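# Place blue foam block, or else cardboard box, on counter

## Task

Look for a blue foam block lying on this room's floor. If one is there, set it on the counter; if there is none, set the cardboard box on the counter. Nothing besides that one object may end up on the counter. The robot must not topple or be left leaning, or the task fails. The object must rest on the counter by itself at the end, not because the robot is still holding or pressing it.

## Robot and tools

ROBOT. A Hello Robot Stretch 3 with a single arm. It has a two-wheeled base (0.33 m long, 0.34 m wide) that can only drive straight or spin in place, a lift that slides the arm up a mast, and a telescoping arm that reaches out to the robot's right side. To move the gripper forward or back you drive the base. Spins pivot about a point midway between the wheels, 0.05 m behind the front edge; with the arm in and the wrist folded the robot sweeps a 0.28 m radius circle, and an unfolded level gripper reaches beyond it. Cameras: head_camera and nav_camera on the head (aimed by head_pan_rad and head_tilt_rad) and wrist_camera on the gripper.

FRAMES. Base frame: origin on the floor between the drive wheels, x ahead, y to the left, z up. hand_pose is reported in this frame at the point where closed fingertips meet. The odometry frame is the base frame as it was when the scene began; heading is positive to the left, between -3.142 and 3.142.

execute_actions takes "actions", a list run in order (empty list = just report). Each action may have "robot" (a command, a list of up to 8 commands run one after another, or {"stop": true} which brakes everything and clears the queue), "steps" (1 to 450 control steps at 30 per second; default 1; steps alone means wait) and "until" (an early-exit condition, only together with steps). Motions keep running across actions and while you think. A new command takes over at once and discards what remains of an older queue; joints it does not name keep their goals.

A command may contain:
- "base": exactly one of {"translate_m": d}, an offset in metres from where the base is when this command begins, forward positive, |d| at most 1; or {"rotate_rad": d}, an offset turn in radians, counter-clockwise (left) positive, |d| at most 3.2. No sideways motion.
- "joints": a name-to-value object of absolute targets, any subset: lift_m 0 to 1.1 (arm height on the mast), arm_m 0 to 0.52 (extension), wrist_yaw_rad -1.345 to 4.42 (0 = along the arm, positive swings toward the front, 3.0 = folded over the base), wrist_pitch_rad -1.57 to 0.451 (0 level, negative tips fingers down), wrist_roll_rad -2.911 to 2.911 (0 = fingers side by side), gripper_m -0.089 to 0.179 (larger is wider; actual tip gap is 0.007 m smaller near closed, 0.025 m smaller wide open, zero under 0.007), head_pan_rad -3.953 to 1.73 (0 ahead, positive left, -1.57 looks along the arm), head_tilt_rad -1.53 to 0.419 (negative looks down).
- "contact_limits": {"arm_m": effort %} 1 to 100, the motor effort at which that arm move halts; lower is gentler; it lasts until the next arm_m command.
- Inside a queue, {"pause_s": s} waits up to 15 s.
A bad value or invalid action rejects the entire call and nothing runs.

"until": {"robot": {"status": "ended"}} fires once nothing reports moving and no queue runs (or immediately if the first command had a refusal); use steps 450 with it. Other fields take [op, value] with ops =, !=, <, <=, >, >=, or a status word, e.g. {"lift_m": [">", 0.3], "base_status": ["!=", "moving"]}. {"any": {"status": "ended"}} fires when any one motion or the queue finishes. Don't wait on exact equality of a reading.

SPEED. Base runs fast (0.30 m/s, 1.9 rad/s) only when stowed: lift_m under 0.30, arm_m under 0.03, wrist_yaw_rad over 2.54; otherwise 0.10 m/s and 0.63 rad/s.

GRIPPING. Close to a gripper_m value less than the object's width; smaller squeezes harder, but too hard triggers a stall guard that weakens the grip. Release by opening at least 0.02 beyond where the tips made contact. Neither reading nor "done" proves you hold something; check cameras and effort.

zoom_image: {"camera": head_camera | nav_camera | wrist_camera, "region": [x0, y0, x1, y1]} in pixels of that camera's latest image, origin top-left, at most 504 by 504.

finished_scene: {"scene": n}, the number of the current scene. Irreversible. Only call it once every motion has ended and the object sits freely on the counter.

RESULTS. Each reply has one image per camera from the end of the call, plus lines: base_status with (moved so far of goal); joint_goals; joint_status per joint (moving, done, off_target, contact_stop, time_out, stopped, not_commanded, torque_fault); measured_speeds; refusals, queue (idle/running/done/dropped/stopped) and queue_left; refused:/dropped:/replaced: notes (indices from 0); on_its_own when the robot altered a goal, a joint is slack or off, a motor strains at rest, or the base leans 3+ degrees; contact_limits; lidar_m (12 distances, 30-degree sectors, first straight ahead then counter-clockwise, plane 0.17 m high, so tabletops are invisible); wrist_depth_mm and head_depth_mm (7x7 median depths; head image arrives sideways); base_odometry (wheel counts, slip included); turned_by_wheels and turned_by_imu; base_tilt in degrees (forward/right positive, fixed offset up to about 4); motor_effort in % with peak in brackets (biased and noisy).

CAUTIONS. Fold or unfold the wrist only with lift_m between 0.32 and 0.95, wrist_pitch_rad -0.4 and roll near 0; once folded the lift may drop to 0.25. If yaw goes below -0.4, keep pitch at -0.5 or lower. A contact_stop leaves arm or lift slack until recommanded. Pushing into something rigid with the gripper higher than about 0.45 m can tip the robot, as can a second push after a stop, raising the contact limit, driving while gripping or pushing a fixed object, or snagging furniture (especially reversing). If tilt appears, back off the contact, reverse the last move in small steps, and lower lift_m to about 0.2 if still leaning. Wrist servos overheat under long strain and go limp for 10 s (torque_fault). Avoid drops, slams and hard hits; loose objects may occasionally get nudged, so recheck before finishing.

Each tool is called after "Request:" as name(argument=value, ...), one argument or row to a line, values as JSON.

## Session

Request:
execute_actions(
  actions=[],
)

Scene clock: 0.00 s.
robot.base_odometry: x=+0.000 y=+0.000 heading=+0.000 (m, m, rad; robot's odometry frame)
robot.turned_by_wheels: +0.000 (rad since the last result)
robot.turned_by_imu: +0.000 (rad since the last result)
robot.base_tilt: forward=-1.9 right=-1.4 (deg)
robot.lidar_m: 1.48 1.77 1.78 2.06 3.17 1.30 1.49 2.00 2.00 1.87 1.21 1.62
robot.head_depth_mm: 1724 1730 1717 1754 1676 1017 1724 / 1888 1888 1893 1899 1822 1177 1828 / 2009 2104 2086 2080 2060 2049 2058 / 2098 2256 2283 2288 2260 2345 2225 / 2075 2124 2162 2168 2200 2196 2156 / 1944 1957 1948 1968 1967 2001 2005 / 1820 1828 1820 1830 1854 1860 1864
robot.base_status: not_commanded
robot.joint_positions: lift_m=+0.444 arm_m=-0.001 wrist_yaw_rad=+2.829 wrist_pitch_rad=-0.405 wrist_roll_rad=-0.007 gripper_m=+0.037 head_pan_rad=+0.004 head_tilt_rad=-0.023
robot.joint_goals: lift_m=+0.444 arm_m=-0.001 wrist_yaw_rad=+2.829 wrist_pitch_rad=-0.405 wrist_roll_rad=-0.007 gripper_m=+0.037 head_pan_rad=+0.004 head_tilt_rad=-0.023
robot.joint_status: lift_m=not_commanded arm_m=not_commanded wrist_yaw_rad=not_commanded wrist_pitch_rad=not_commanded wrist_roll_rad=not_commanded gripper_m=not_commanded head_pan_rad=not_commanded head_tilt_rad=not_commanded
robot.measured_speeds: translate_m=+0.000 rotate_rad=+0.000 lift_m=+0.000 arm_m=+0.000 wrist_yaw_rad=+0.000 wrist_pitch_rad=+0.000 wrist_roll_rad=+0.000 head_pan_rad=+0.000 head_tilt_rad=+0.000
robot: refusals=0 queue=idle queue_left=0
robot.motor_effort: left_wheel=+0 right_wheel=+0 lift_m=+35 arm_m=-1 wrist_yaw_rad=+0 wrist_pitch_rad=+5 wrist_roll_rad=+0 gripper_m=+0 head_pan_rad=+1 head_tilt_rad=+3 (%)
robot.hand_pose: x=+0.0484 y=+0.0712 z=+0.4599 quat_wxyz=(+0.249, +0.704, +0.034, +0.665) (m; robot's base frame)
robot.wrist_depth_mm: - - - - - - - / - - - - - - - / - - - - - - - / - 921 957 966 - - - / 743 779 786 802 814 817 833 / 646 - 652 663 663 691 686 / 559 - 578 588 600 603 599
pictures: head_camera (sideways: a quarter turn clockwise sets it upright), nav_camera (sideways: a quarter turn counterclockwise sets it upright), wrist_camera
Images, in order (width x height): head_camera 896x504, nav_camera 672x504, wrist_camera 644x364.

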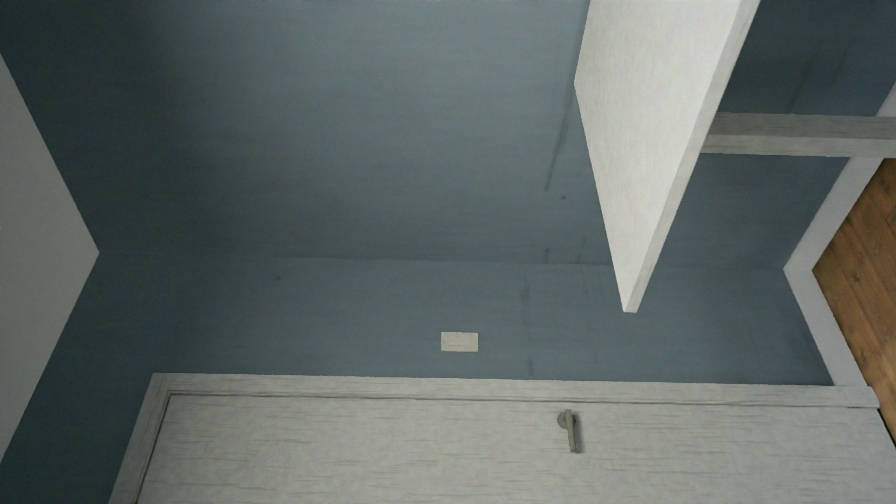

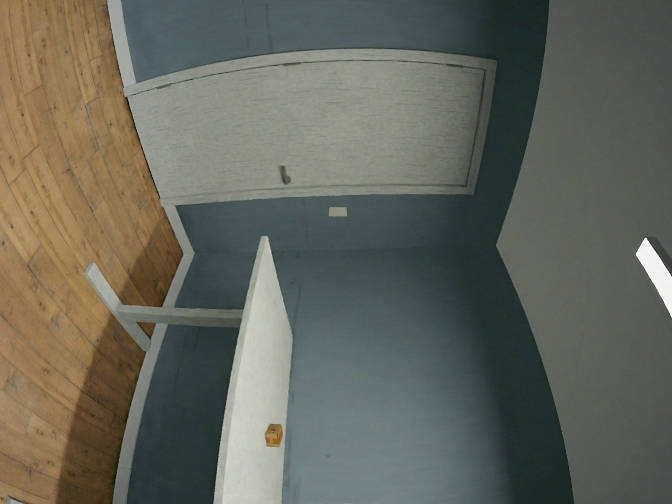

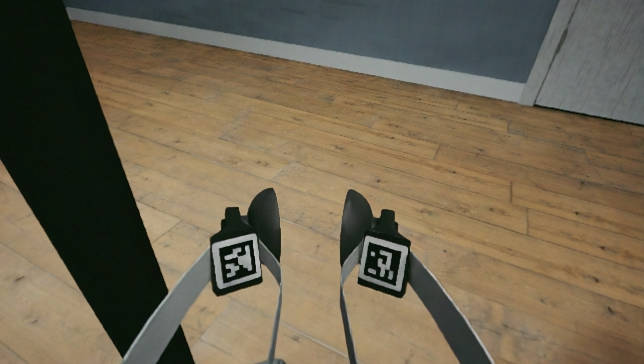

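Request:
execute_actions(
  actions=[
    {"robot":{"joints":{"head_pan_rad":-1.3,"head_tilt_rad":-0.7,"lift_m":0.28,"wrist_yaw_rad":2.95}},"steps":450,"until":{"robot":{"status":"ended"}}},
  ],
)

Request:
execute_actions(
  actions=[
    {"robot":{"joints":{"head_pan_rad":-3.2}},"steps":450,"until":{"robot":{"status":"ended"}}},
  ],
)

Scene clock: 2.50 s.
robot.base_odometry: x=+0.000 y=+0.000 heading=+0.000 (m, m, rad; robot's odometry frame)
robot.turned_by_wheels: +0.000 (rad since the last result)
robot.turned_by_imu: +0.000 (rad since the last result)
robot.base_tilt: forward=-1.9 right=-1.4 (deg)
robot.lidar_m: 1.47 1.77 1.79 2.07 3.17 1.30 1.49 2.00 2.00 1.87 1.21 1.61
robot.head_depth_mm: 1819 2068 2347 2002 1648 1389 1205 / 1721 1959 2258 2003 1644 1386 1201 / 1633 1849 2097 2010 1641 1394 1206 / 1562 1650 1961 2004 1636 1399 1212 / 1470 969 1860 1963 1612 1399 1203 / 1385 974 1427 1894 1666 1397 1209 / 1354 965 1682 1872 1658 1401 1213
robot.base_status: not_commanded
robot.joint_positions: lift_m=+0.281 arm_m=-0.001 wrist_yaw_rad=+2.947 wrist_pitch_rad=-0.405 wrist_roll_rad=-0.007 gripper_m=+0.037 head_pan_rad=-1.293 head_tilt_rad=-0.691
robot.joint_goals: lift_m=+0.280 arm_m=-0.001 wrist_yaw_rad=+2.950 wrist_pitch_rad=-0.405 wrist_roll_rad=-0.007 gripper_m=+0.037 head_pan_rad=-1.300 head_tilt_rad=-0.700
robot.joint_status: lift_m=done arm_m=not_commanded wrist_yaw_rad=done wrist_pitch_rad=not_commanded wrist_roll_rad=not_commanded gripper_m=not_commanded head_pan_rad=done head_tilt_rad=done
robot.measured_speeds: translate_m=+0.000 rotate_rad=+0.000 lift_m=+0.000 arm_m=+0.000 wrist_yaw_rad=+0.000 wrist_pitch_rad=+0.000 wrist_roll_rad=+0.000 head_pan_rad=+0.000 head_tilt_rad=+0.000
robot: refusals=0 queue=done queue_left=0
robot.motor_effort: left_wheel=-1(1) right_wheel=+1(1) lift_m=+20(36) arm_m=+0(1) wrist_yaw_rad=+3(6) wrist_pitch_rad=+5(5) wrist_roll_rad=+0(0) gripper_m=+0(0) head_pan_rad=-2(36) head_tilt_rad=-5(44) (%)
robot.hand_pose: x=+0.0224 y=+0.0779 z=+0.2962 quat_wxyz=(+0.209, +0.700, +0.075, +0.678) (m; robot's base frame)
robot.wrist_depth_mm: - - - - - - - / - - - - - - - / 823 - 857 857 892 918 941 / 652 - 675 695 707 720 733 / 551 536 - 576 579 586 586 / 471 480 - 485 480 491 506 / - - - - 426 437 440
pictures: head_camera (sideways: a quarter turn clockwise sets it upright), nav_camera (sideways: a quarter turn counterclockwise sets it upright), wrist_camera
Images, in order (width x height): head_camera 896x504, nav_camera 672x504, wrist_camera 644x364.

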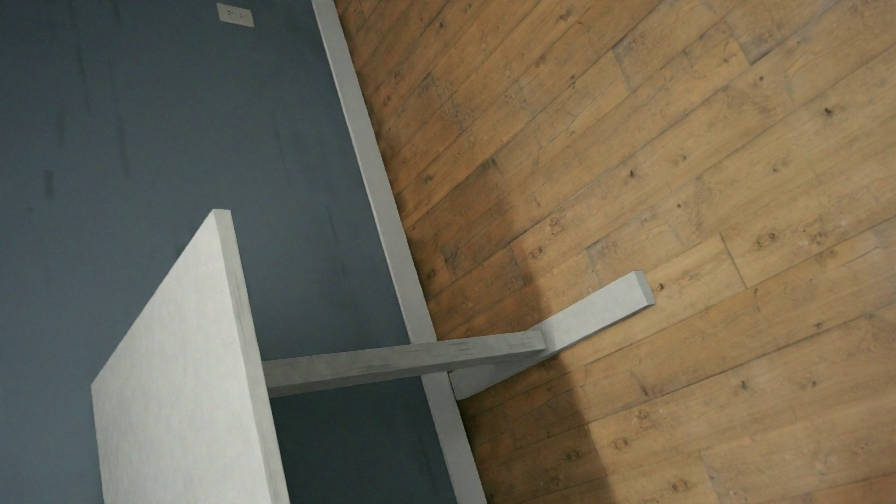

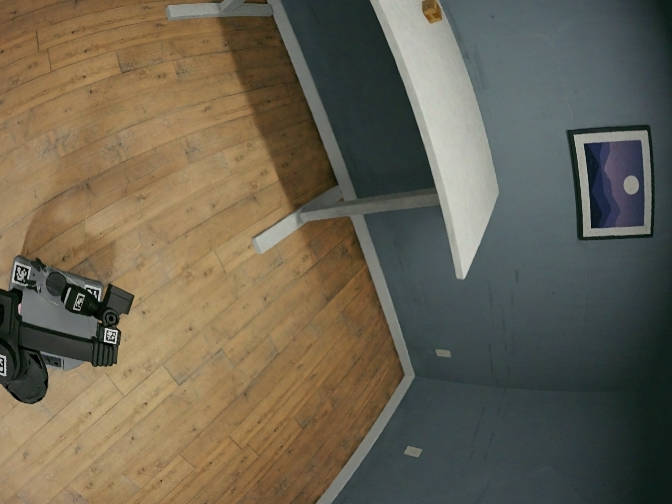

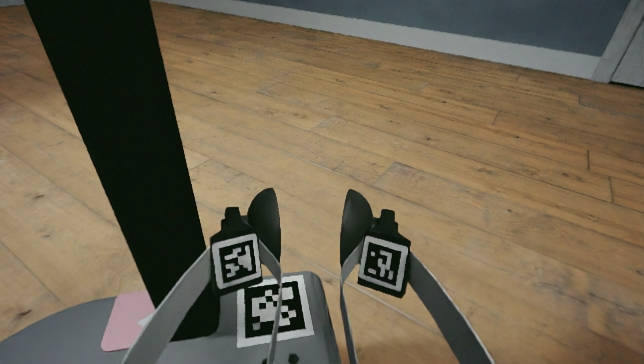

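Scene clock: 3.93 s.
robot.base_odometry: x=+0.000 y=+0.000 heading=+0.000 (m, m, rad; robot's odometry frame)
robot.turned_by_wheels: +0.000 (rad since the last result)
robot.turned_by_imu: +0.000 (rad since the last result)
robot.base_tilt: forward=-1.9 right=-1.4 (deg)
robot.lidar_m: 1.48 1.77 1.78 2.06 3.18 1.30 1.49 2.00 2.00 1.88 1.21 1.62
robot.head_depth_mm: 1809 1342 1481 1635 1665 1398 1208 / 1819 1454 1621 1830 1642 1404 1203 / 1807 1601 1804 1937 1664 1387 1199 / 1838 1745 1992 2034 1654 1404 1217 / 1852 1952 2268 2030 1664 1388 1211 / 2032 2201 2422 2010 1665 1400 1198 / 1930 2132 2330 2046 1657 1401 1217
robot.base_status: not_commanded
robot.joint_positions: lift_m=+0.281 arm_m=-0.001 wrist_yaw_rad=+2.947 wrist_pitch_rad=-0.405 wrist_roll_rad=-0.007 gripper_m=+0.037 head_pan_rad=-3.193 head_tilt_rad=-0.692
robot.joint_goals: lift_m=+0.280 arm_m=-0.001 wrist_yaw_rad=+2.950 wrist_pitch_rad=-0.405 wrist_roll_rad=-0.007 gripper_m=+0.037 head_pan_rad=-3.200 head_tilt_rad=-0.700
robot.joint_status: lift_m=done arm_m=not_commanded wrist_yaw_rad=done wrist_pitch_rad=not_commanded wrist_roll_rad=not_commanded gripper_m=not_commanded head_pan_rad=done head_tilt_rad=done
robot.measured_speeds: translate_m=+0.000 rotate_rad=+0.000 lift_m=+0.000 arm_m=+0.000 wrist_yaw_rad=+0.000 wrist_pitch_rad=+0.000 wrist_roll_rad=+0.000 head_pan_rad=+0.000 head_tilt_rad=+0.000
robot: refusals=0 queue=done queue_left=0
robot.motor_effort: left_wheel=-1(0) right_wheel=+1(1) lift_m=+20(20) arm_m=+0(0) wrist_yaw_rad=+3(3) wrist_pitch_rad=+5(5) wrist_roll_rad=+0(0) gripper_m=+0(0) head_pan_rad=-3(37) head_tilt_rad=-5(5) (%)
robot.hand_pose: x=+0.0224 y=+0.0779 z=+0.2962 quat_wxyz=(+0.209, +0.700, +0.075, +0.678) (m; robot's base frame)
robot.wrist_depth_mm: - - - - - - - / - - - - - - - / 813 - 867 893 883 940 946 / 654 - 682 692 694 717 731 / 551 547 - 568 577 585 597 / 470 479 - 485 480 495 505 / - - - - 423 435 436
pictures: head_camera (sideways: a quarter turn clockwise sets it upright), nav_camera (sideways: a quarter turn counterclockwise sets it upright), wrist_camera
Images, in order (width x height): head_camera 896x504, nav_camera 672x504, wrist_camera 644x364.

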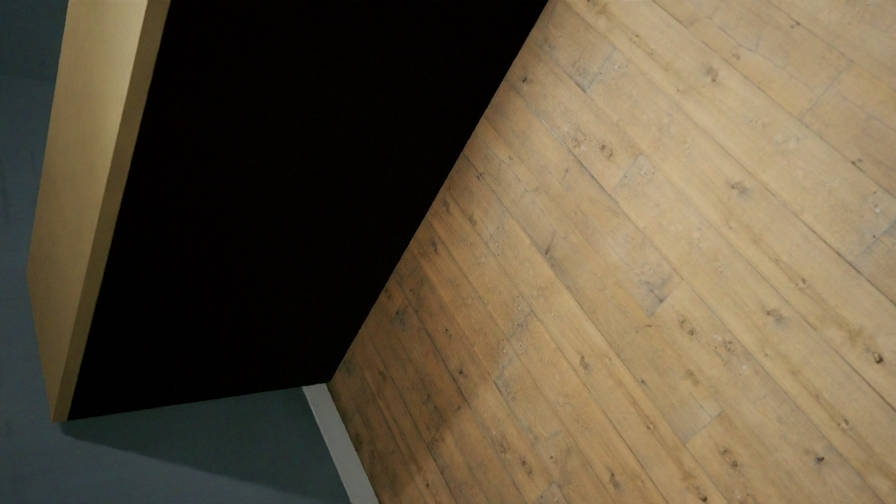

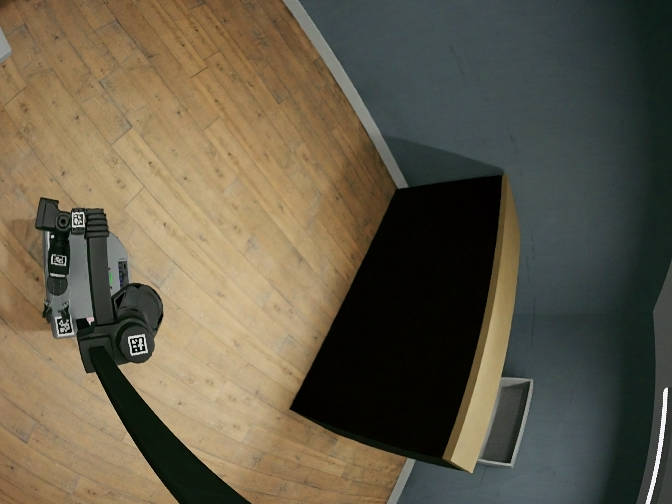

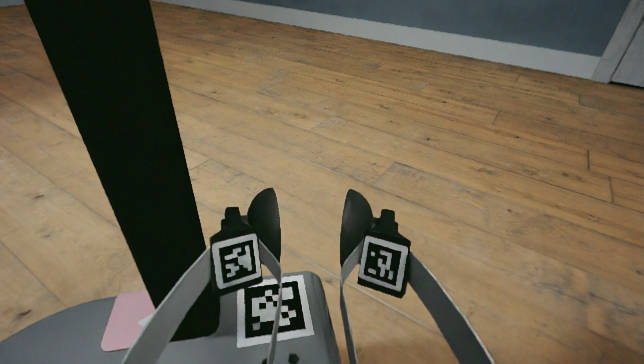

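Request:
execute_actions(
  actions=[
    {"robot":[{"base":{"rotate_rad":-0.92},"joints":{"head_pan_rad":-3.0}},{"base":{"translate_m":-0.5}}],"steps":450,"until":{"robot":{"queue_left":["=",0]}}},
  ],
)

Scene clock: 6.10 s.
robot.base_odometry: x=+0.000 y=+0.000 heading=-0.920 (m, m, rad; robot's odometry frame)
robot.turned_by_wheels: -0.920 (rad since the last result)
robot.turned_by_imu: -0.917 (rad since the last result)
robot.base_tilt: forward=-1.9 right=-1.4 (deg)
robot.lidar_m: 1.21 1.48 1.49 1.77 1.80 2.25 1.30 1.31 1.63 2.00 2.01 1.76
robot.head_depth_mm: 2737 3071 2610 2003 1639 1395 1207 / 2778 3042 2576 2017 1647 1386 1200 / 2747 3111 2613 2008 1666 1394 1207 / 2718 3081 2494 1948 1639 1397 1212 / 2527 1290 1418 1659 1656 1401 1215 / 2656 1279 1425 1650 1652 1399 1213 / 2709 1282 1434 1668 1663 1390 1206
robot.base_status: done (rotate_rad -0.9199 of -0.9200)
robot.joint_positions: lift_m=+0.281 arm_m=-0.001 wrist_yaw_rad=+2.947 wrist_pitch_rad=-0.405 wrist_roll_rad=-0.007 gripper_m=+0.037 head_pan_rad=-3.007 head_tilt_rad=-0.692
robot.joint_goals: lift_m=+0.280 arm_m=-0.001 wrist_yaw_rad=+2.950 wrist_pitch_rad=-0.405 wrist_roll_rad=-0.007 gripper_m=+0.037 head_pan_rad=-3.000 head_tilt_rad=-0.700
robot.joint_status: lift_m=done arm_m=not_commanded wrist_yaw_rad=done wrist_pitch_rad=not_commanded wrist_roll_rad=not_commanded gripper_m=not_commanded head_pan_rad=done head_tilt_rad=done
robot.measured_speeds: translate_m=+0.000 rotate_rad=+0.000 lift_m=+0.000 arm_m=+0.000 wrist_yaw_rad=+0.000 wrist_pitch_rad=+0.000 wrist_roll_rad=+0.000 head_pan_rad=+0.000 head_tilt_rad=+0.000
robot: refusals=0 queue=running queue_left=0
robot.motor_effort: left_wheel=+3(12) right_wheel=-2(5) lift_m=+20(20) arm_m=+0(0) wrist_yaw_rad=+3(3) wrist_pitch_rad=+5(5) wrist_roll_rad=+0(0) gripper_m=+0(0) head_pan_rad=+3(17) head_tilt_rad=-5(5) (%)
robot.hand_pose: x=+0.0224 y=+0.0779 z=+0.2961 quat_wxyz=(+0.209, +0.700, +0.075, +0.678) (m; robot's base frame)
robot.wrist_depth_mm: - - - - - - - / - - - - - - - / 814 - 854 863 889 910 938 / 654 - 685 703 704 721 730 / 535 541 - 577 590 587 597 / 467 481 - 485 478 493 507 / - - - - 423 432 437
pictures: head_camera (sideways: a quarter turn clockwise sets it upright), nav_camera (sideways: a quarter turn counterclockwise sets it upright), wrist_camera
Images, in order (width x height): head_camera 896x504, nav_camera 672x504, wrist_camera 644x364.

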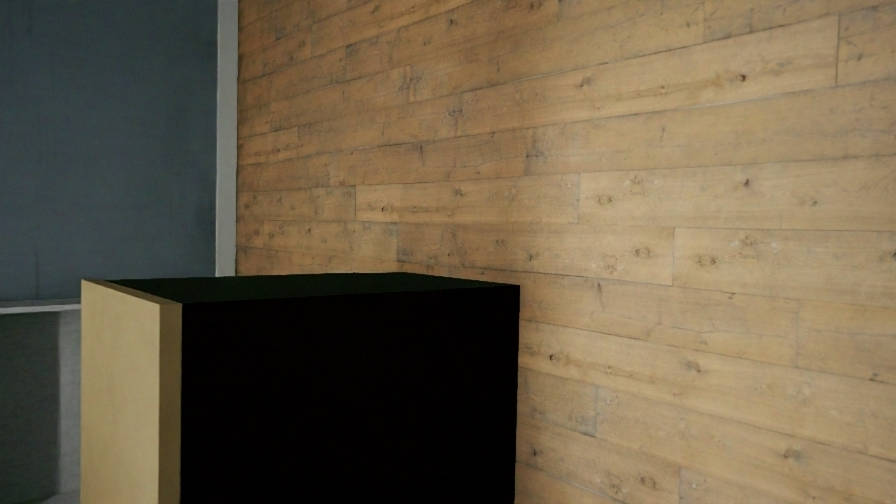

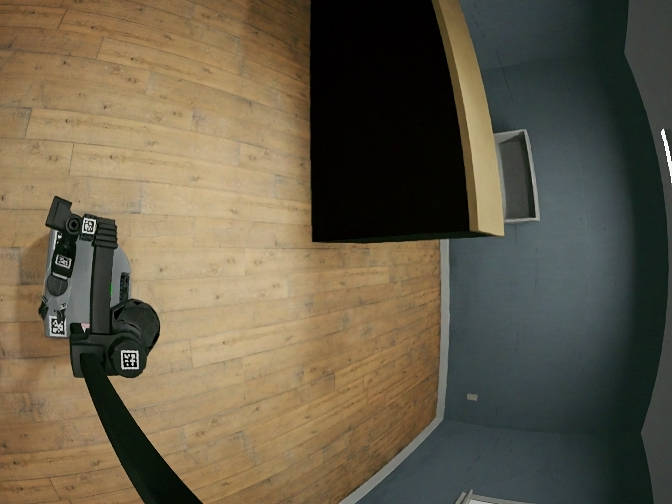

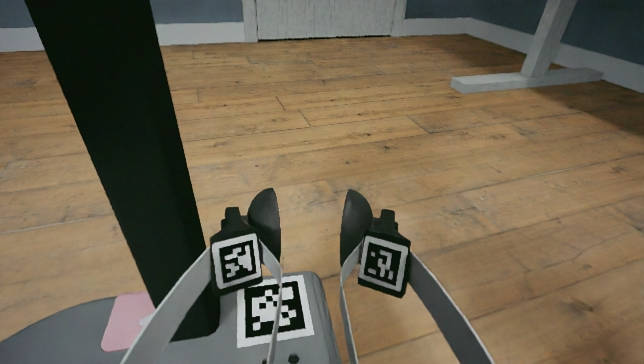

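Request:
execute_actions(
  actions=[
    {"steps":100,"until":{"robot":{"status":"ended"}}},
    {"robot":[{"base":{"rotate_rad":-0.1},"joints":{"head_pan_rad":-1.6}},{"base":{"translate_m":-1.0}},{"base":{"translate_m":-0.75}}],"steps":450,"until":{"robot":{"status":"ended"}}},
  ],
)

Scene clock: 19.80 s.
robot.base_odometry: x=-1.219 y=+1.889 heading=-1.020 (m, m, rad; robot's odometry frame)
robot.turned_by_wheels: -0.100 (rad since the last result)
robot.turned_by_imu: -0.107 (rad since the last result)
robot.base_tilt: forward=-1.9 right=-1.4 (deg)
robot.lidar_m: 3.48 2.52 1.49 1.30 1.31 1.11 0.97 0.97 1.04 1.71 0.71 0.74
robot.head_depth_mm: 1517 1649 1551 1801 1540 1393 1203 / 1506 1665 1827 1898 1641 1404 1202 / 2275 2597 2616 2020 1634 1395 1200 / 2189 2476 2595 2021 1640 1383 1212 / 2189 2411 2625 2020 1636 1393 1210 / 2128 2393 2536 2009 1610 1388 1209 / 2081 2275 2498 2030 1658 1395 1210
robot.base_status: done (translate_m -0.7500 of -0.7500)
robot.joint_positions: lift_m=+0.280 arm_m=-0.001 wrist_yaw_rad=+2.948 wrist_pitch_rad=-0.405 wrist_roll_rad=-0.007 gripper_m=+0.037 head_pan_rad=-1.607 head_tilt_rad=-0.692
robot.joint_goals: lift_m=+0.280 arm_m=-0.001 wrist_yaw_rad=+2.950 wrist_pitch_rad=-0.405 wrist_roll_rad=-0.007 gripper_m=+0.037 head_pan_rad=-1.600 head_tilt_rad=-0.700
robot.joint_status: lift_m=done arm_m=not_commanded wrist_yaw_rad=done wrist_pitch_rad=not_commanded wrist_roll_rad=not_commanded gripper_m=not_commanded head_pan_rad=done head_tilt_rad=done
robot.measured_speeds: translate_m=+0.000 rotate_rad=+0.000 lift_m=+0.000 arm_m=+0.000 wrist_yaw_rad=+0.000 wrist_pitch_rad=+0.000 wrist_roll_rad=+0.000 head_pan_rad=+0.000 head_tilt_rad=+0.000
robot: refusals=0 queue=done queue_left=0
robot.motor_effort: left_wheel=+3(13) right_wheel=-1(6) lift_m=+20(20) arm_m=+0(1) wrist_yaw_rad=+1(2) wrist_pitch_rad=+5(5) wrist_roll_rad=+0(0) gripper_m=+1(0) head_pan_rad=+2(38) head_tilt_rad=-4(5) (%)
robot.hand_pose: x=+0.0223 y=+0.0780 z=+0.2961 quat_wxyz=(+0.209, +0.700, +0.076, +0.678) (m; robot's base frame)
robot.wrist_depth_mm: - - - - - - - / - - - - - - - / 823 - 864 890 912 916 958 / 661 - 681 687 690 718 730 / 543 540 - 561 572 590 599 / 465 483 - 476 476 496 502 / - - - - 432 428 436
pictures: head_camera (sideways: a quarter turn clockwise sets it upright), nav_camera (sideways: a quarter turn counterclockwise sets it upright), wrist_camera
Images, in order (width x height): head_camera 896x504, nav_camera 672x504, wrist_camera 644x364.

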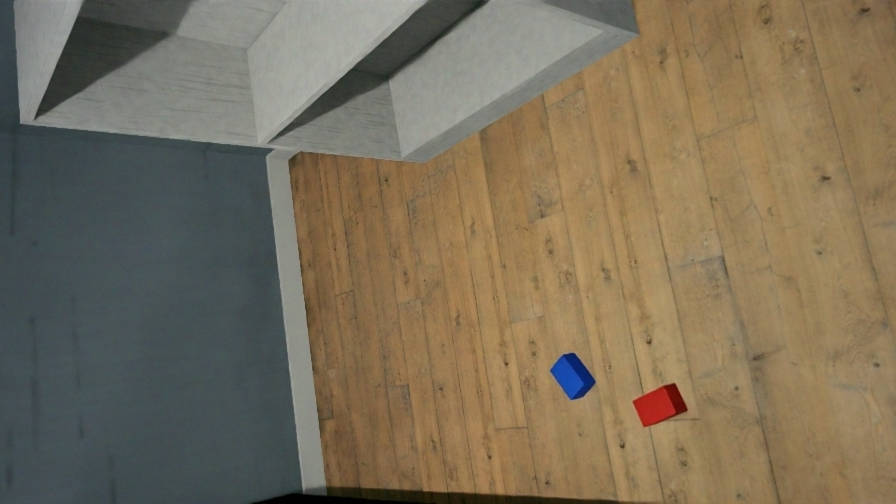

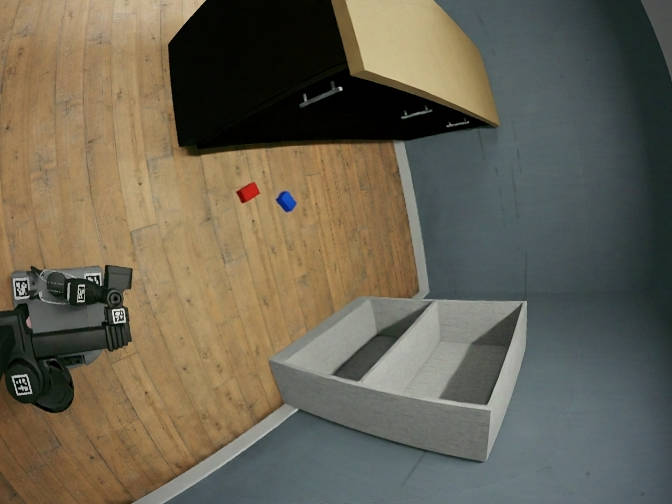

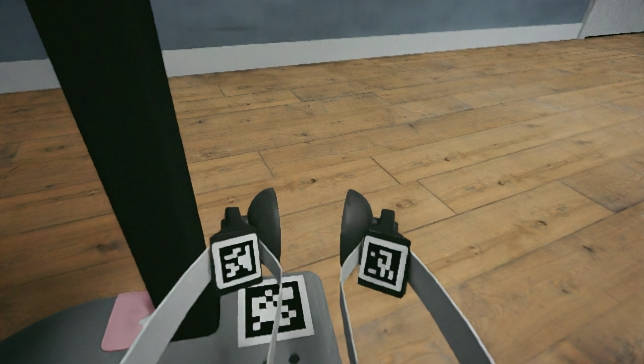

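Request:
execute_actions(
  actions=[
    {"robot":[{"base":{"rotate_rad":1.117},"joints":{"head_pan_rad":-2.3,"head_tilt_rad":-1.1}},{"base":{"translate_m":-0.64}},{"base":{"rotate_rad":0.675}},{"base":{"translate_m":-0.2}}],"steps":450,"until":{"robot":{"status":"ended"}}},
  ],
)

Scene clock: 30.10 s.
robot.base_odometry: x=-2.000 y=+1.687 heading=+0.772 (m, m, rad; robot's odometry frame)
robot.turned_by_wheels: +1.792 (rad since the last result)
robot.turned_by_imu: +1.781 (rad since the last result)
robot.base_tilt: forward=-1.9 right=-1.4 (deg)
robot.lidar_m: 1.99 0.81 0.58 0.50 0.39 0.70 0.92 1.08 0.77 0.74 2.91 2.08
robot.head_depth_mm: 1338 1740 1574 1434 1300 1227 - / 1189 1504 1592 1428 1312 1226 - / 1067 1308 1584 1451 1309 - - / 970 1167 1526 1428 1320 - 1093 / 887 1047 1281 1437 1316 1244 1117 / 818 956 1140 1428 1322 1213 1117 / 759 873 1030 1263 1326 1208 1124
robot.base_status: done (translate_m -0.2000 of -0.2000)
robot.joint_positions: lift_m=+0.280 arm_m=-0.001 wrist_yaw_rad=+2.948 wrist_pitch_rad=-0.405 wrist_roll_rad=-0.007 gripper_m=+0.037 head_pan_rad=-2.293 head_tilt_rad=-1.087
robot.joint_goals: lift_m=+0.280 arm_m=-0.001 wrist_yaw_rad=+2.950 wrist_pitch_rad=-0.405 wrist_roll_rad=-0.007 gripper_m=+0.037 head_pan_rad=-2.300 head_tilt_rad=-1.100
robot.joint_status: lift_m=done arm_m=not_commanded wrist_yaw_rad=done wrist_pitch_rad=not_commanded wrist_roll_rad=not_commanded gripper_m=not_commanded head_pan_rad=done head_tilt_rad=done
robot.measured_speeds: translate_m=+0.000 rotate_rad=+0.000 lift_m=+0.000 arm_m=+0.000 wrist_yaw_rad=+0.000 wrist_pitch_rad=+0.000 wrist_roll_rad=+0.000 head_pan_rad=+0.000 head_tilt_rad=+0.000
robot: refusals=0 queue=done queue_left=0
robot.motor_effort: left_wheel=-3(15) right_wheel=+2(9) lift_m=+20(20) arm_m=+0(0) wrist_yaw_rad=+2(2) wrist_pitch_rad=+5(5) wrist_roll_rad=+0(0) gripper_m=+0(1) head_pan_rad=-2(33) head_tilt_rad=-8(38) (%)
robot.hand_pose: x=+0.0222 y=+0.0779 z=+0.2961 quat_wxyz=(+0.209, +0.700, +0.076, +0.678) (m; robot's base frame)
robot.wrist_depth_mm: - 501 526 551 588 626 670 / 472 - 570 593 647 682 744 / 503 - 607 661 695 764 826 / 500 - 642 678 715 723 744 / 409 412 - 564 588 589 594 / 369 382 - 488 477 490 510 / - - - - 428 434 433
pictures: head_camera (sideways: a quarter turn clockwise sets it upright), nav_camera (sideways: a quarter turn counterclockwise sets it upright), wrist_camera
Images, in order (width x height): head_camera 896x504, nav_camera 672x504, wrist_camera 644x364.

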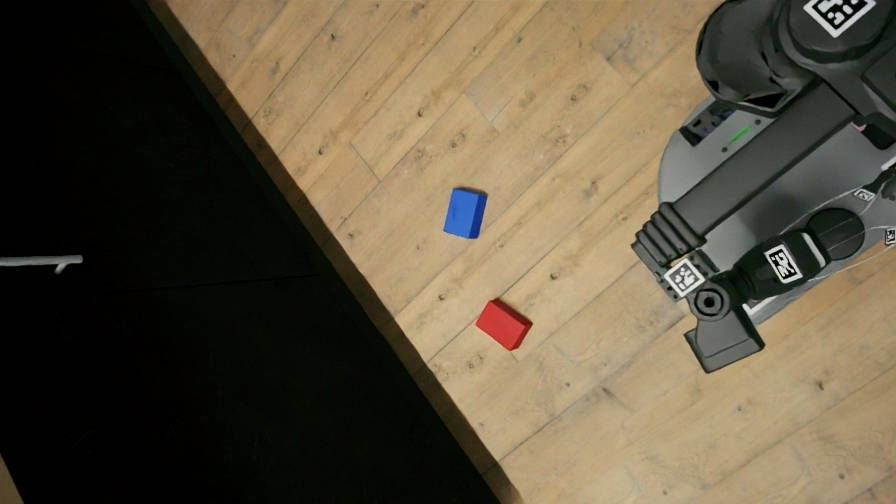

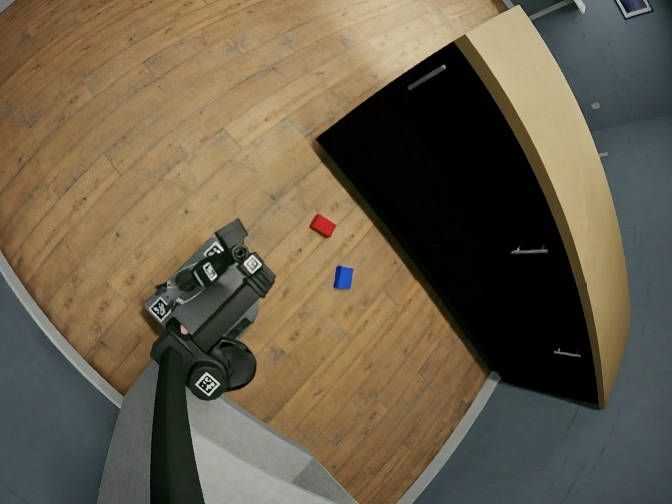

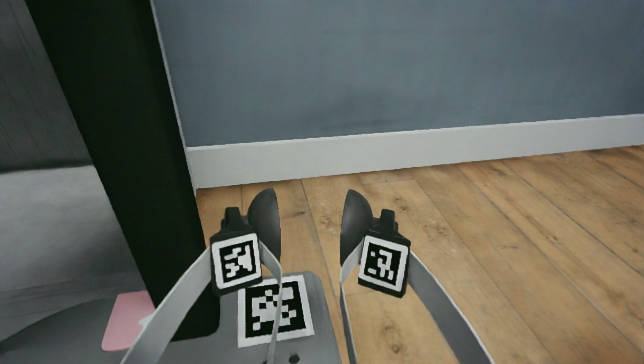

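Request:
execute_actions(
  actions=[
    {"robot":[{"base":{"translate_m":-0.52},"joints":{"head_pan_rad":-1.6,"head_tilt_rad":-1.2}},{"joints":{"lift_m":0.34}},{"joints":{"wrist_yaw_rad":0.55,"gripper_m":0.15}},{"joints":{"wrist_pitch_rad":-0.65,"arm_m":0.09,"lift_m":0.18}}],"steps":450,"until":{"robot":{"status":"ended"}}},
  ],
)

Scene clock: 39.53 s.
robot.base_odometry: x=-2.372 y=+1.324 heading=+0.772 (m, m, rad; robot's odometry frame)
robot.turned_by_wheels: +0.000 (rad since the last result)
robot.turned_by_imu: -0.003 (rad since the last result)
robot.base_tilt: forward=-1.9 right=-1.4 (deg)
robot.lidar_m: 2.34 0.46 0.52 0.49 0.50 0.43 1.27 1.10 0.79 0.76 0.78 2.63
robot.head_depth_mm: 816 1019 1417 1366 1255 1192 - / 811 1009 1426 1373 1275 - - / 813 1002 1430 1368 1253 - - / 804 1001 1417 1372 1262 1196 1106 / 801 990 1305 1370 1281 1192 1120 / 801 997 1303 1369 1292 1199 1121 / 796 983 1296 1393 1289 1204 1130
robot.base_status: done (translate_m -0.5200 of -0.5200)
robot.joint_positions: lift_m=+0.181 arm_m=+0.090 wrist_yaw_rad=+0.552 wrist_pitch_rad=-0.661 wrist_roll_rad=-0.007 gripper_m=+0.150 head_pan_rad=-1.606 head_tilt_rad=-1.185
robot.joint_goals: lift_m=+0.180 arm_m=+0.090 wrist_yaw_rad=+0.550 wrist_pitch_rad=-0.650 wrist_roll_rad=-0.007 gripper_m=+0.150 head_pan_rad=-1.600 head_tilt_rad=-1.200
robot.joint_status: lift_m=done arm_m=done wrist_yaw_rad=done wrist_pitch_rad=done wrist_roll_rad=not_commanded gripper_m=done head_pan_rad=done head_tilt_rad=done
robot.measured_speeds: translate_m=+0.000 rotate_rad=+0.000 lift_m=+0.000 arm_m=+0.000 wrist_yaw_rad=+0.000 wrist_pitch_rad=+0.000 wrist_roll_rad=+0.000 head_pan_rad=+0.000 head_tilt_rad=+0.000
robot: refusals=0 queue=done queue_left=0
robot.motor_effort: left_wheel=-4(15) right_wheel=+2(5) lift_m=+20(52) arm_m=+4(6) wrist_yaw_rad=-2(5) wrist_pitch_rad=+4(6) wrist_roll_rad=+0(0) gripper_m=+0(94) head_pan_rad=+3(32) head_tilt_rad=-9(22) (%)
robot.hand_pose: x=+0.0768 y=-0.3944 z=+0.1429 quat_wxyz=(+0.708, +0.403, -0.578, -0.037) (m; robot's base frame)
robot.wrist_depth_mm: 545 572 583 545 468 417 370 / 469 473 482 495 492 460 402 / 402 404 390 414 430 441 428 / 353 356 358 371 373 381 388 / 315 322 322 310 325 346 341 / - 281 287 282 284 - 304 / 254 257 262 265 269 272 276
pictures: head_camera (sideways: a quarter turn clockwise sets it upright), nav_camera (sideways: a quarter turn counterclockwise sets it upright), wrist_camera
Images, in order (width x height): head_camera 896x504, nav_camera 672x504, wrist_camera 644x364.

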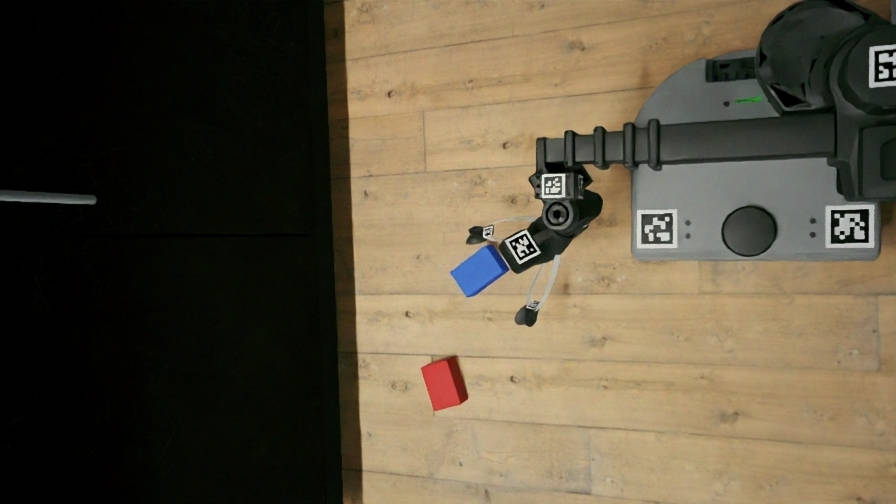

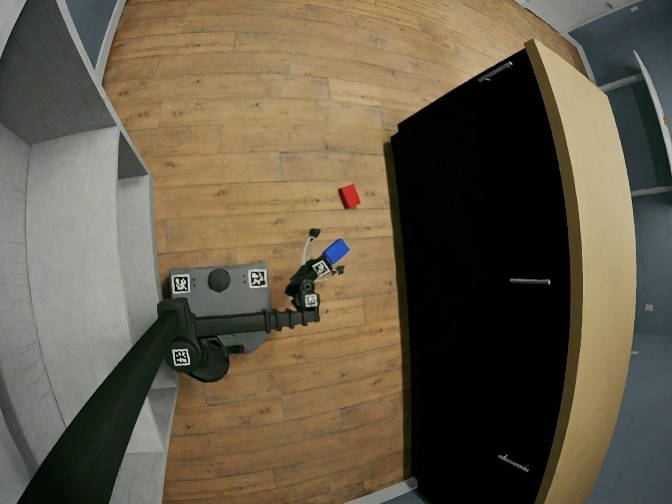

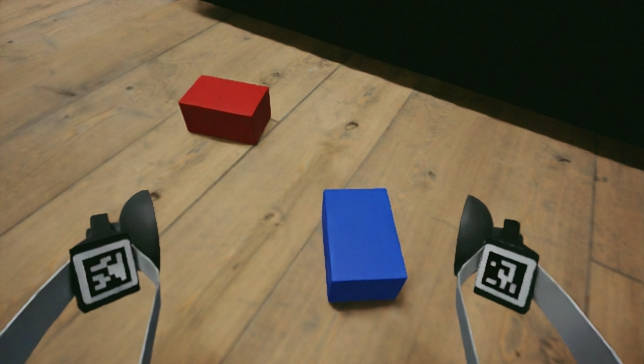

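Request:
execute_actions(
  actions=[
    {"robot":[{"joints":{"arm_m":0.16}},{"joints":{"lift_m":0.071}}],"steps":450,"until":{"robot":{"status":"ended"}}},
  ],
)

Scene clock: 42.97 s.
robot.base_odometry: x=-2.372 y=+1.324 heading=+0.772 (m, m, rad; robot's odometry frame)
robot.turned_by_wheels: +0.000 (rad since the last result)
robot.turned_by_imu: +0.000 (rad since the last result)
robot.base_tilt: forward=-2.0 right=-1.4 (deg)
robot.lidar_m: 2.35 0.46 0.52 0.49 0.51 0.43 1.27 1.10 0.79 0.76 0.78 2.63
robot.head_depth_mm: 818 1012 1431 1347 1265 1187 1099 / 811 1007 1421 1362 1270 - - / 807 1006 1418 1370 1260 - - / 805 999 1408 1366 1258 1193 1117 / 804 996 1306 1378 1281 1186 1124 / 799 987 1295 1370 1279 1194 1118 / 797 984 1298 1390 1284 1207 1126
robot.base_status: done (translate_m -0.5200 of -0.5200)
robot.joint_positions: lift_m=+0.072 arm_m=+0.160 wrist_yaw_rad=+0.552 wrist_pitch_rad=-0.661 wrist_roll_rad=-0.007 gripper_m=+0.150 head_pan_rad=-1.606 head_tilt_rad=-1.185
robot.joint_goals: lift_m=+0.071 arm_m=+0.160 wrist_yaw_rad=+0.550 wrist_pitch_rad=-0.650 wrist_roll_rad=-0.007 gripper_m=+0.150 head_pan_rad=-1.600 head_tilt_rad=-1.200
robot.joint_status: lift_m=done arm_m=done wrist_yaw_rad=done wrist_pitch_rad=done wrist_roll_rad=not_commanded gripper_m=done head_pan_rad=done head_tilt_rad=done
robot.measured_speeds: translate_m=+0.000 rotate_rad=+0.000 lift_m=+0.000 arm_m=+0.000 wrist_yaw_rad=+0.000 wrist_pitch_rad=+0.000 wrist_roll_rad=+0.000 head_pan_rad=+0.000 head_tilt_rad=+0.000
robot: refusals=0 queue=done queue_left=0
robot.motor_effort: left_wheel=-3(3) right_wheel=+2(3) lift_m=+20(20) arm_m=+5(5) wrist_yaw_rad=-2(2) wrist_pitch_rad=+4(4) wrist_roll_rad=+0(0) gripper_m=+0(1) head_pan_rad=+2(3) head_tilt_rad=-9(8) (%)
robot.hand_pose: x=+0.0768 y=-0.4644 z=+0.0339 quat_wxyz=(+0.708, +0.403, -0.578, -0.037) (m; robot's base frame)
robot.wrist_depth_mm: 348 266 353 374 380 359 319 / 284 274 293 309 315 325 331 / 248 253 259 261 270 274 279 / 217 221 223 171 231 238 240 / 195 199 197 151 201 215 211 / - 174 179 136 178 - 188 / 158 160 161 159 163 168 171
pictures: head_camera (sideways: a quarter turn clockwise sets it upright), nav_camera (sideways: a quarter turn counterclockwise sets it upright), wrist_camera
Images, in order (width x height): head_camera 896x504, nav_camera 672x504, wrist_camera 644x364.

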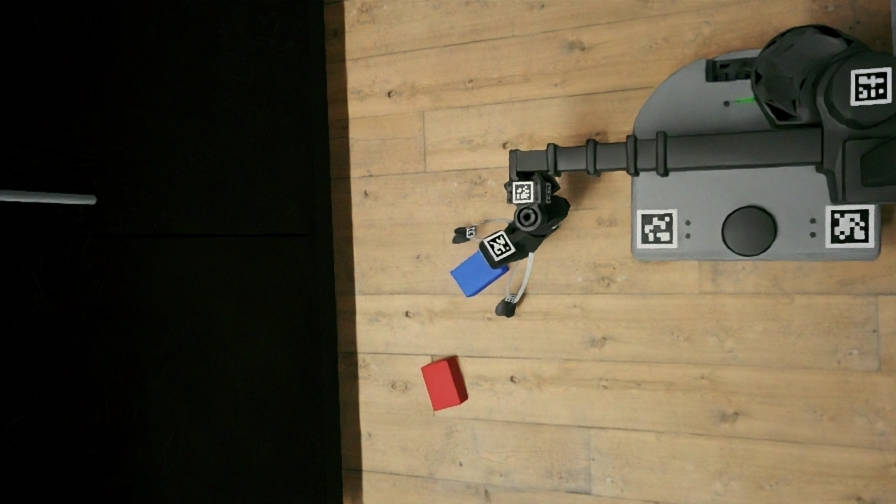

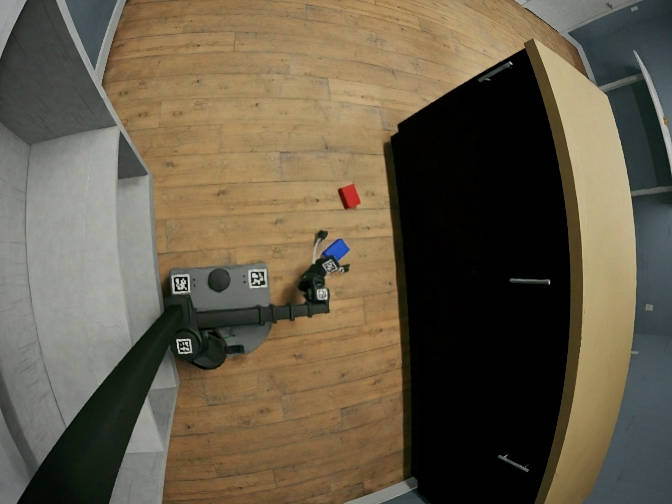

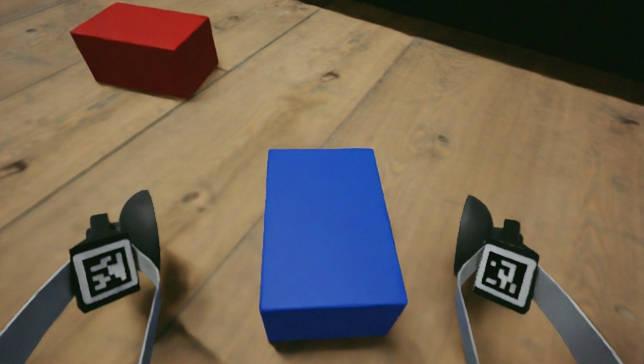

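Request:
execute_actions(
  actions=[
    {"robot":[{"joints":{"arm_m":0.168,"gripper_m":0.01}},{"joints":{"lift_m":1.03,"wrist_yaw_rad":0.0,"head_tilt_rad":-0.6}}],"steps":450,"until":{"robot":{"lift_m":[">",0.25]}}},
  ],
)

Request:
execute_actions(
  actions=[
    {"steps":450,"until":{"robot":{"status":"ended"}}},
  ],
)

Scene clock: 46.90 s.
robot.base_odometry: x=-2.372 y=+1.324 heading=+0.772 (m, m, rad; robot's odometry frame)
robot.turned_by_wheels: +0.000 (rad since the last result)
robot.turned_by_imu: -0.001 (rad since the last result)
robot.base_tilt: forward=-2.0 right=-1.4 (deg)
robot.lidar_m: 2.35 0.46 0.52 0.49 0.50 0.43 1.26 1.10 0.79 0.75 0.78 2.63
robot.head_depth_mm: 3615 3583 918 870 1003 1188 1256 / 3735 3941 917 870 1000 1178 1253 / 3722 3938 919 869 1000 1177 1253 / 3693 3939 917 862 994 1175 1262 / 3609 3794 920 862 994 1171 1256 / 3665 3902 919 861 988 1162 1257 / 3661 3890 921 860 982 1161 1252
robot.base_status: done (translate_m -0.5200 of -0.5200)
robot.joint_positions: lift_m=+0.254 arm_m=+0.168 wrist_yaw_rad=+0.003 wrist_pitch_rad=-0.664 wrist_roll_rad=-0.007 gripper_m=+0.014 head_pan_rad=-1.606 head_tilt_rad=-0.607
robot.joint_goals: lift_m=+1.030 arm_m=+0.168 wrist_yaw_rad=+0.000 wrist_pitch_rad=-0.650 wrist_roll_rad=-0.007 gripper_m=+0.013 head_pan_rad=-1.600 head_tilt_rad=-0.600
robot.joint_status: lift_m=moving arm_m=done wrist_yaw_rad=moving wrist_pitch_rad=done wrist_roll_rad=not_commanded gripper_m=done head_pan_rad=done head_tilt_rad=done
robot.measured_speeds: translate_m=+0.000 rotate_rad=+0.000 lift_m=+0.110 arm_m=+0.000 wrist_yaw_rad=+0.000 wrist_pitch_rad=+0.000 wrist_roll_rad=+0.000 head_pan_rad=+0.000 head_tilt_rad=+0.000
robot: refusals=0 queue=running queue_left=0
robot.motor_effort: left_wheel=-3(4) right_wheel=+2(3) lift_m=+51(53) arm_m=+4(6) wrist_yaw_rad=-1(6) wrist_pitch_rad=+5(5) wrist_roll_rad=+0(0) gripper_m=-22(100) head_pan_rad=+3(4) head_tilt_rad=+4(39) (%)
robot.hand_pose: x=-0.0210 y=-0.4996 z=+0.2159 quat_wxyz=(+0.671, +0.232, -0.665, -0.229) (m; robot's base frame)
robot.wrist_depth_mm: 331 332 334 335 338 345 345 / 436 440 440 443 447 451 452 / 488 488 496 503 506 518 519 / 436 441 440 168 469 473 491 / 389 397 151 149 416 418 424 / 341 359 136 134 357 374 379 / 320 326 320 130 333 345 344
pictures: head_camera (sideways: a quarter turn clockwise sets it upright), nav_camera (sideways: a quarter turn counterclockwise sets it upright), wrist_camera
Images, in order (width x height): head_camera 896x504, nav_camera 672x504, wrist_camera 644x364.

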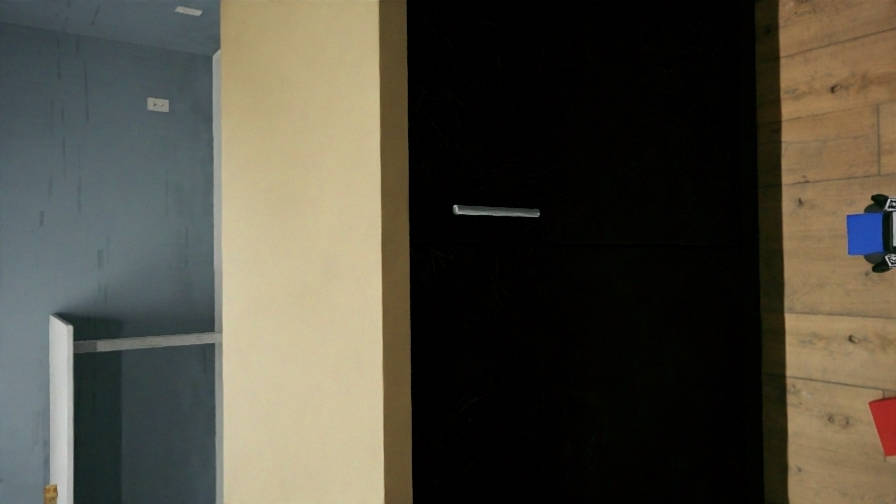

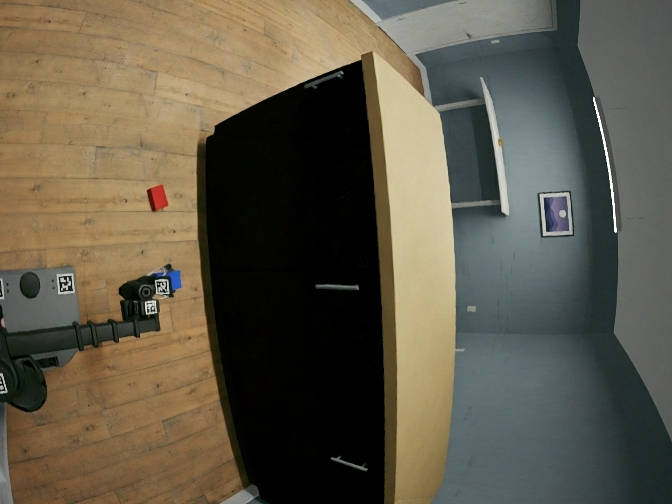

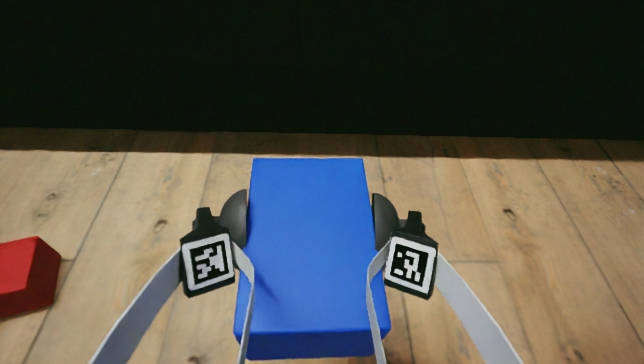

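Scene clock: 54.40 s.
robot.base_odometry: x=-2.372 y=+1.324 heading=+0.772 (m, m, rad; robot's odometry frame)
robot.turned_by_wheels: +0.000 (rad since the last result)
robot.turned_by_imu: -0.001 (rad since the last result)
robot.base_tilt: forward=-1.9 right=-1.4 (deg)
robot.lidar_m: 2.34 0.46 0.52 0.49 0.51 0.43 1.27 1.10 0.79 0.76 0.78 2.63
robot.head_depth_mm: 3570 - - 899 1001 1180 1251 / 3623 - - 883 1000 1180 1252 / 3705 3964 - - 999 1178 1252 / 3769 3916 873 795 1001 1166 1260 / 3640 3855 920 863 994 1168 1255 / 3660 3929 913 861 990 1166 1251 / 3540 - 923 855 986 1156 1263
robot.base_status: done (translate_m -0.5200 of -0.5200)
robot.joint_positions: lift_m=+1.029 arm_m=+0.168 wrist_yaw_rad=+0.003 wrist_pitch_rad=-0.664 wrist_roll_rad=-0.007 gripper_m=+0.014 head_pan_rad=-1.606 head_tilt_rad=-0.607
robot.joint_goals: lift_m=+1.030 arm_m=+0.168 wrist_yaw_rad=+0.000 wrist_pitch_rad=-0.650 wrist_roll_rad=-0.007 gripper_m=+0.013 head_pan_rad=-1.600 head_tilt_rad=-0.600
robot.joint_status: lift_m=done arm_m=done wrist_yaw_rad=done wrist_pitch_rad=done wrist_roll_rad=not_commanded gripper_m=done head_pan_rad=done head_tilt_rad=done
robot.measured_speeds: translate_m=+0.000 rotate_rad=+0.000 lift_m=+0.000 arm_m=+0.000 wrist_yaw_rad=+0.000 wrist_pitch_rad=+0.000 wrist_roll_rad=+0.000 head_pan_rad=+0.000 head_tilt_rad=+0.000
robot: refusals=0 queue=done queue_left=0
robot.motor_effort: left_wheel=-3(4) right_wheel=+2(2) lift_m=+50(51) arm_m=+4(5) wrist_yaw_rad=-3(1) wrist_pitch_rad=+5(5) wrist_roll_rad=+0(0) gripper_m=-23(22) head_pan_rad=+3(2) head_tilt_rad=+4(3) (%)
robot.hand_pose: x=-0.0210 y=-0.4996 z=+0.9913 quat_wxyz=(+0.671, +0.232, -0.665, -0.229) (m; robot's base frame)
robot.wrist_depth_mm: 436 443 456 468 482 496 509 / 368 372 381 385 396 407 420 / 432 434 436 440 446 449 448 / 513 512 500 168 531 537 536 / 628 625 151 149 618 652 652 / - 802 136 134 914 853 892 / - - - 129 - - -
pictures: head_camera (sideways: a quarter turn clockwise sets it upright), nav_camera (sideways: a quarter turn counterclockwise sets it upright), wrist_camera
Images, in order (width x height): head_camera 896x504, nav_camera 672x504, wrist_camera 644x364.

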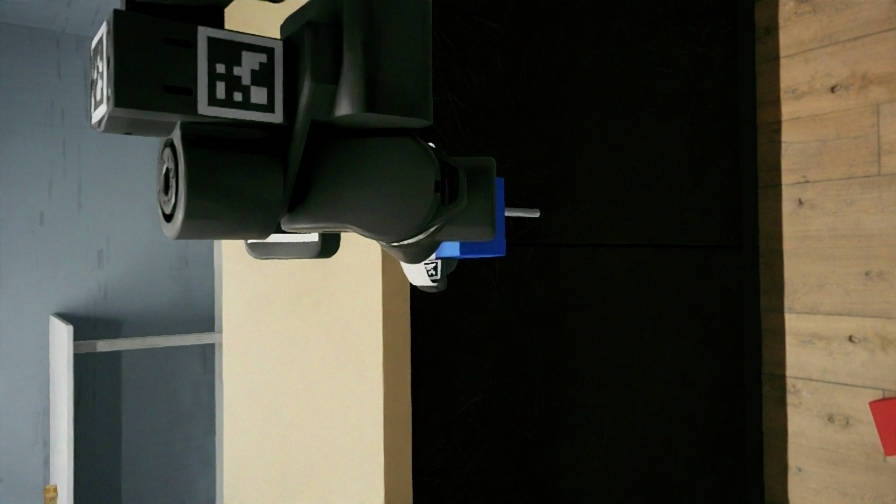

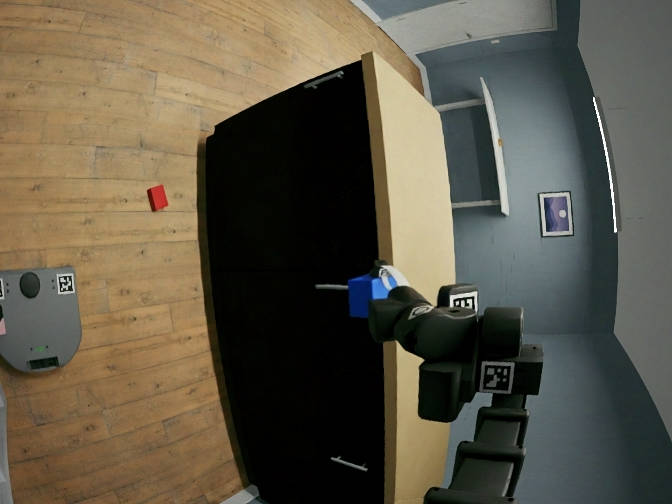

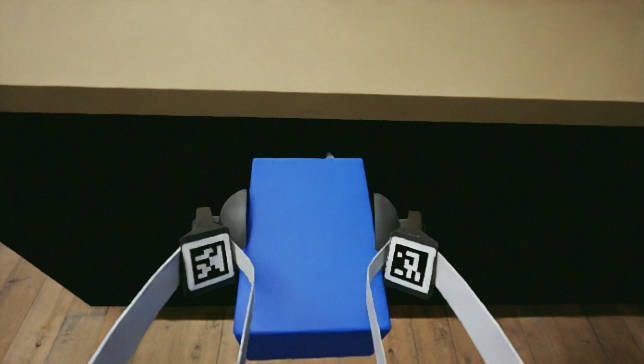

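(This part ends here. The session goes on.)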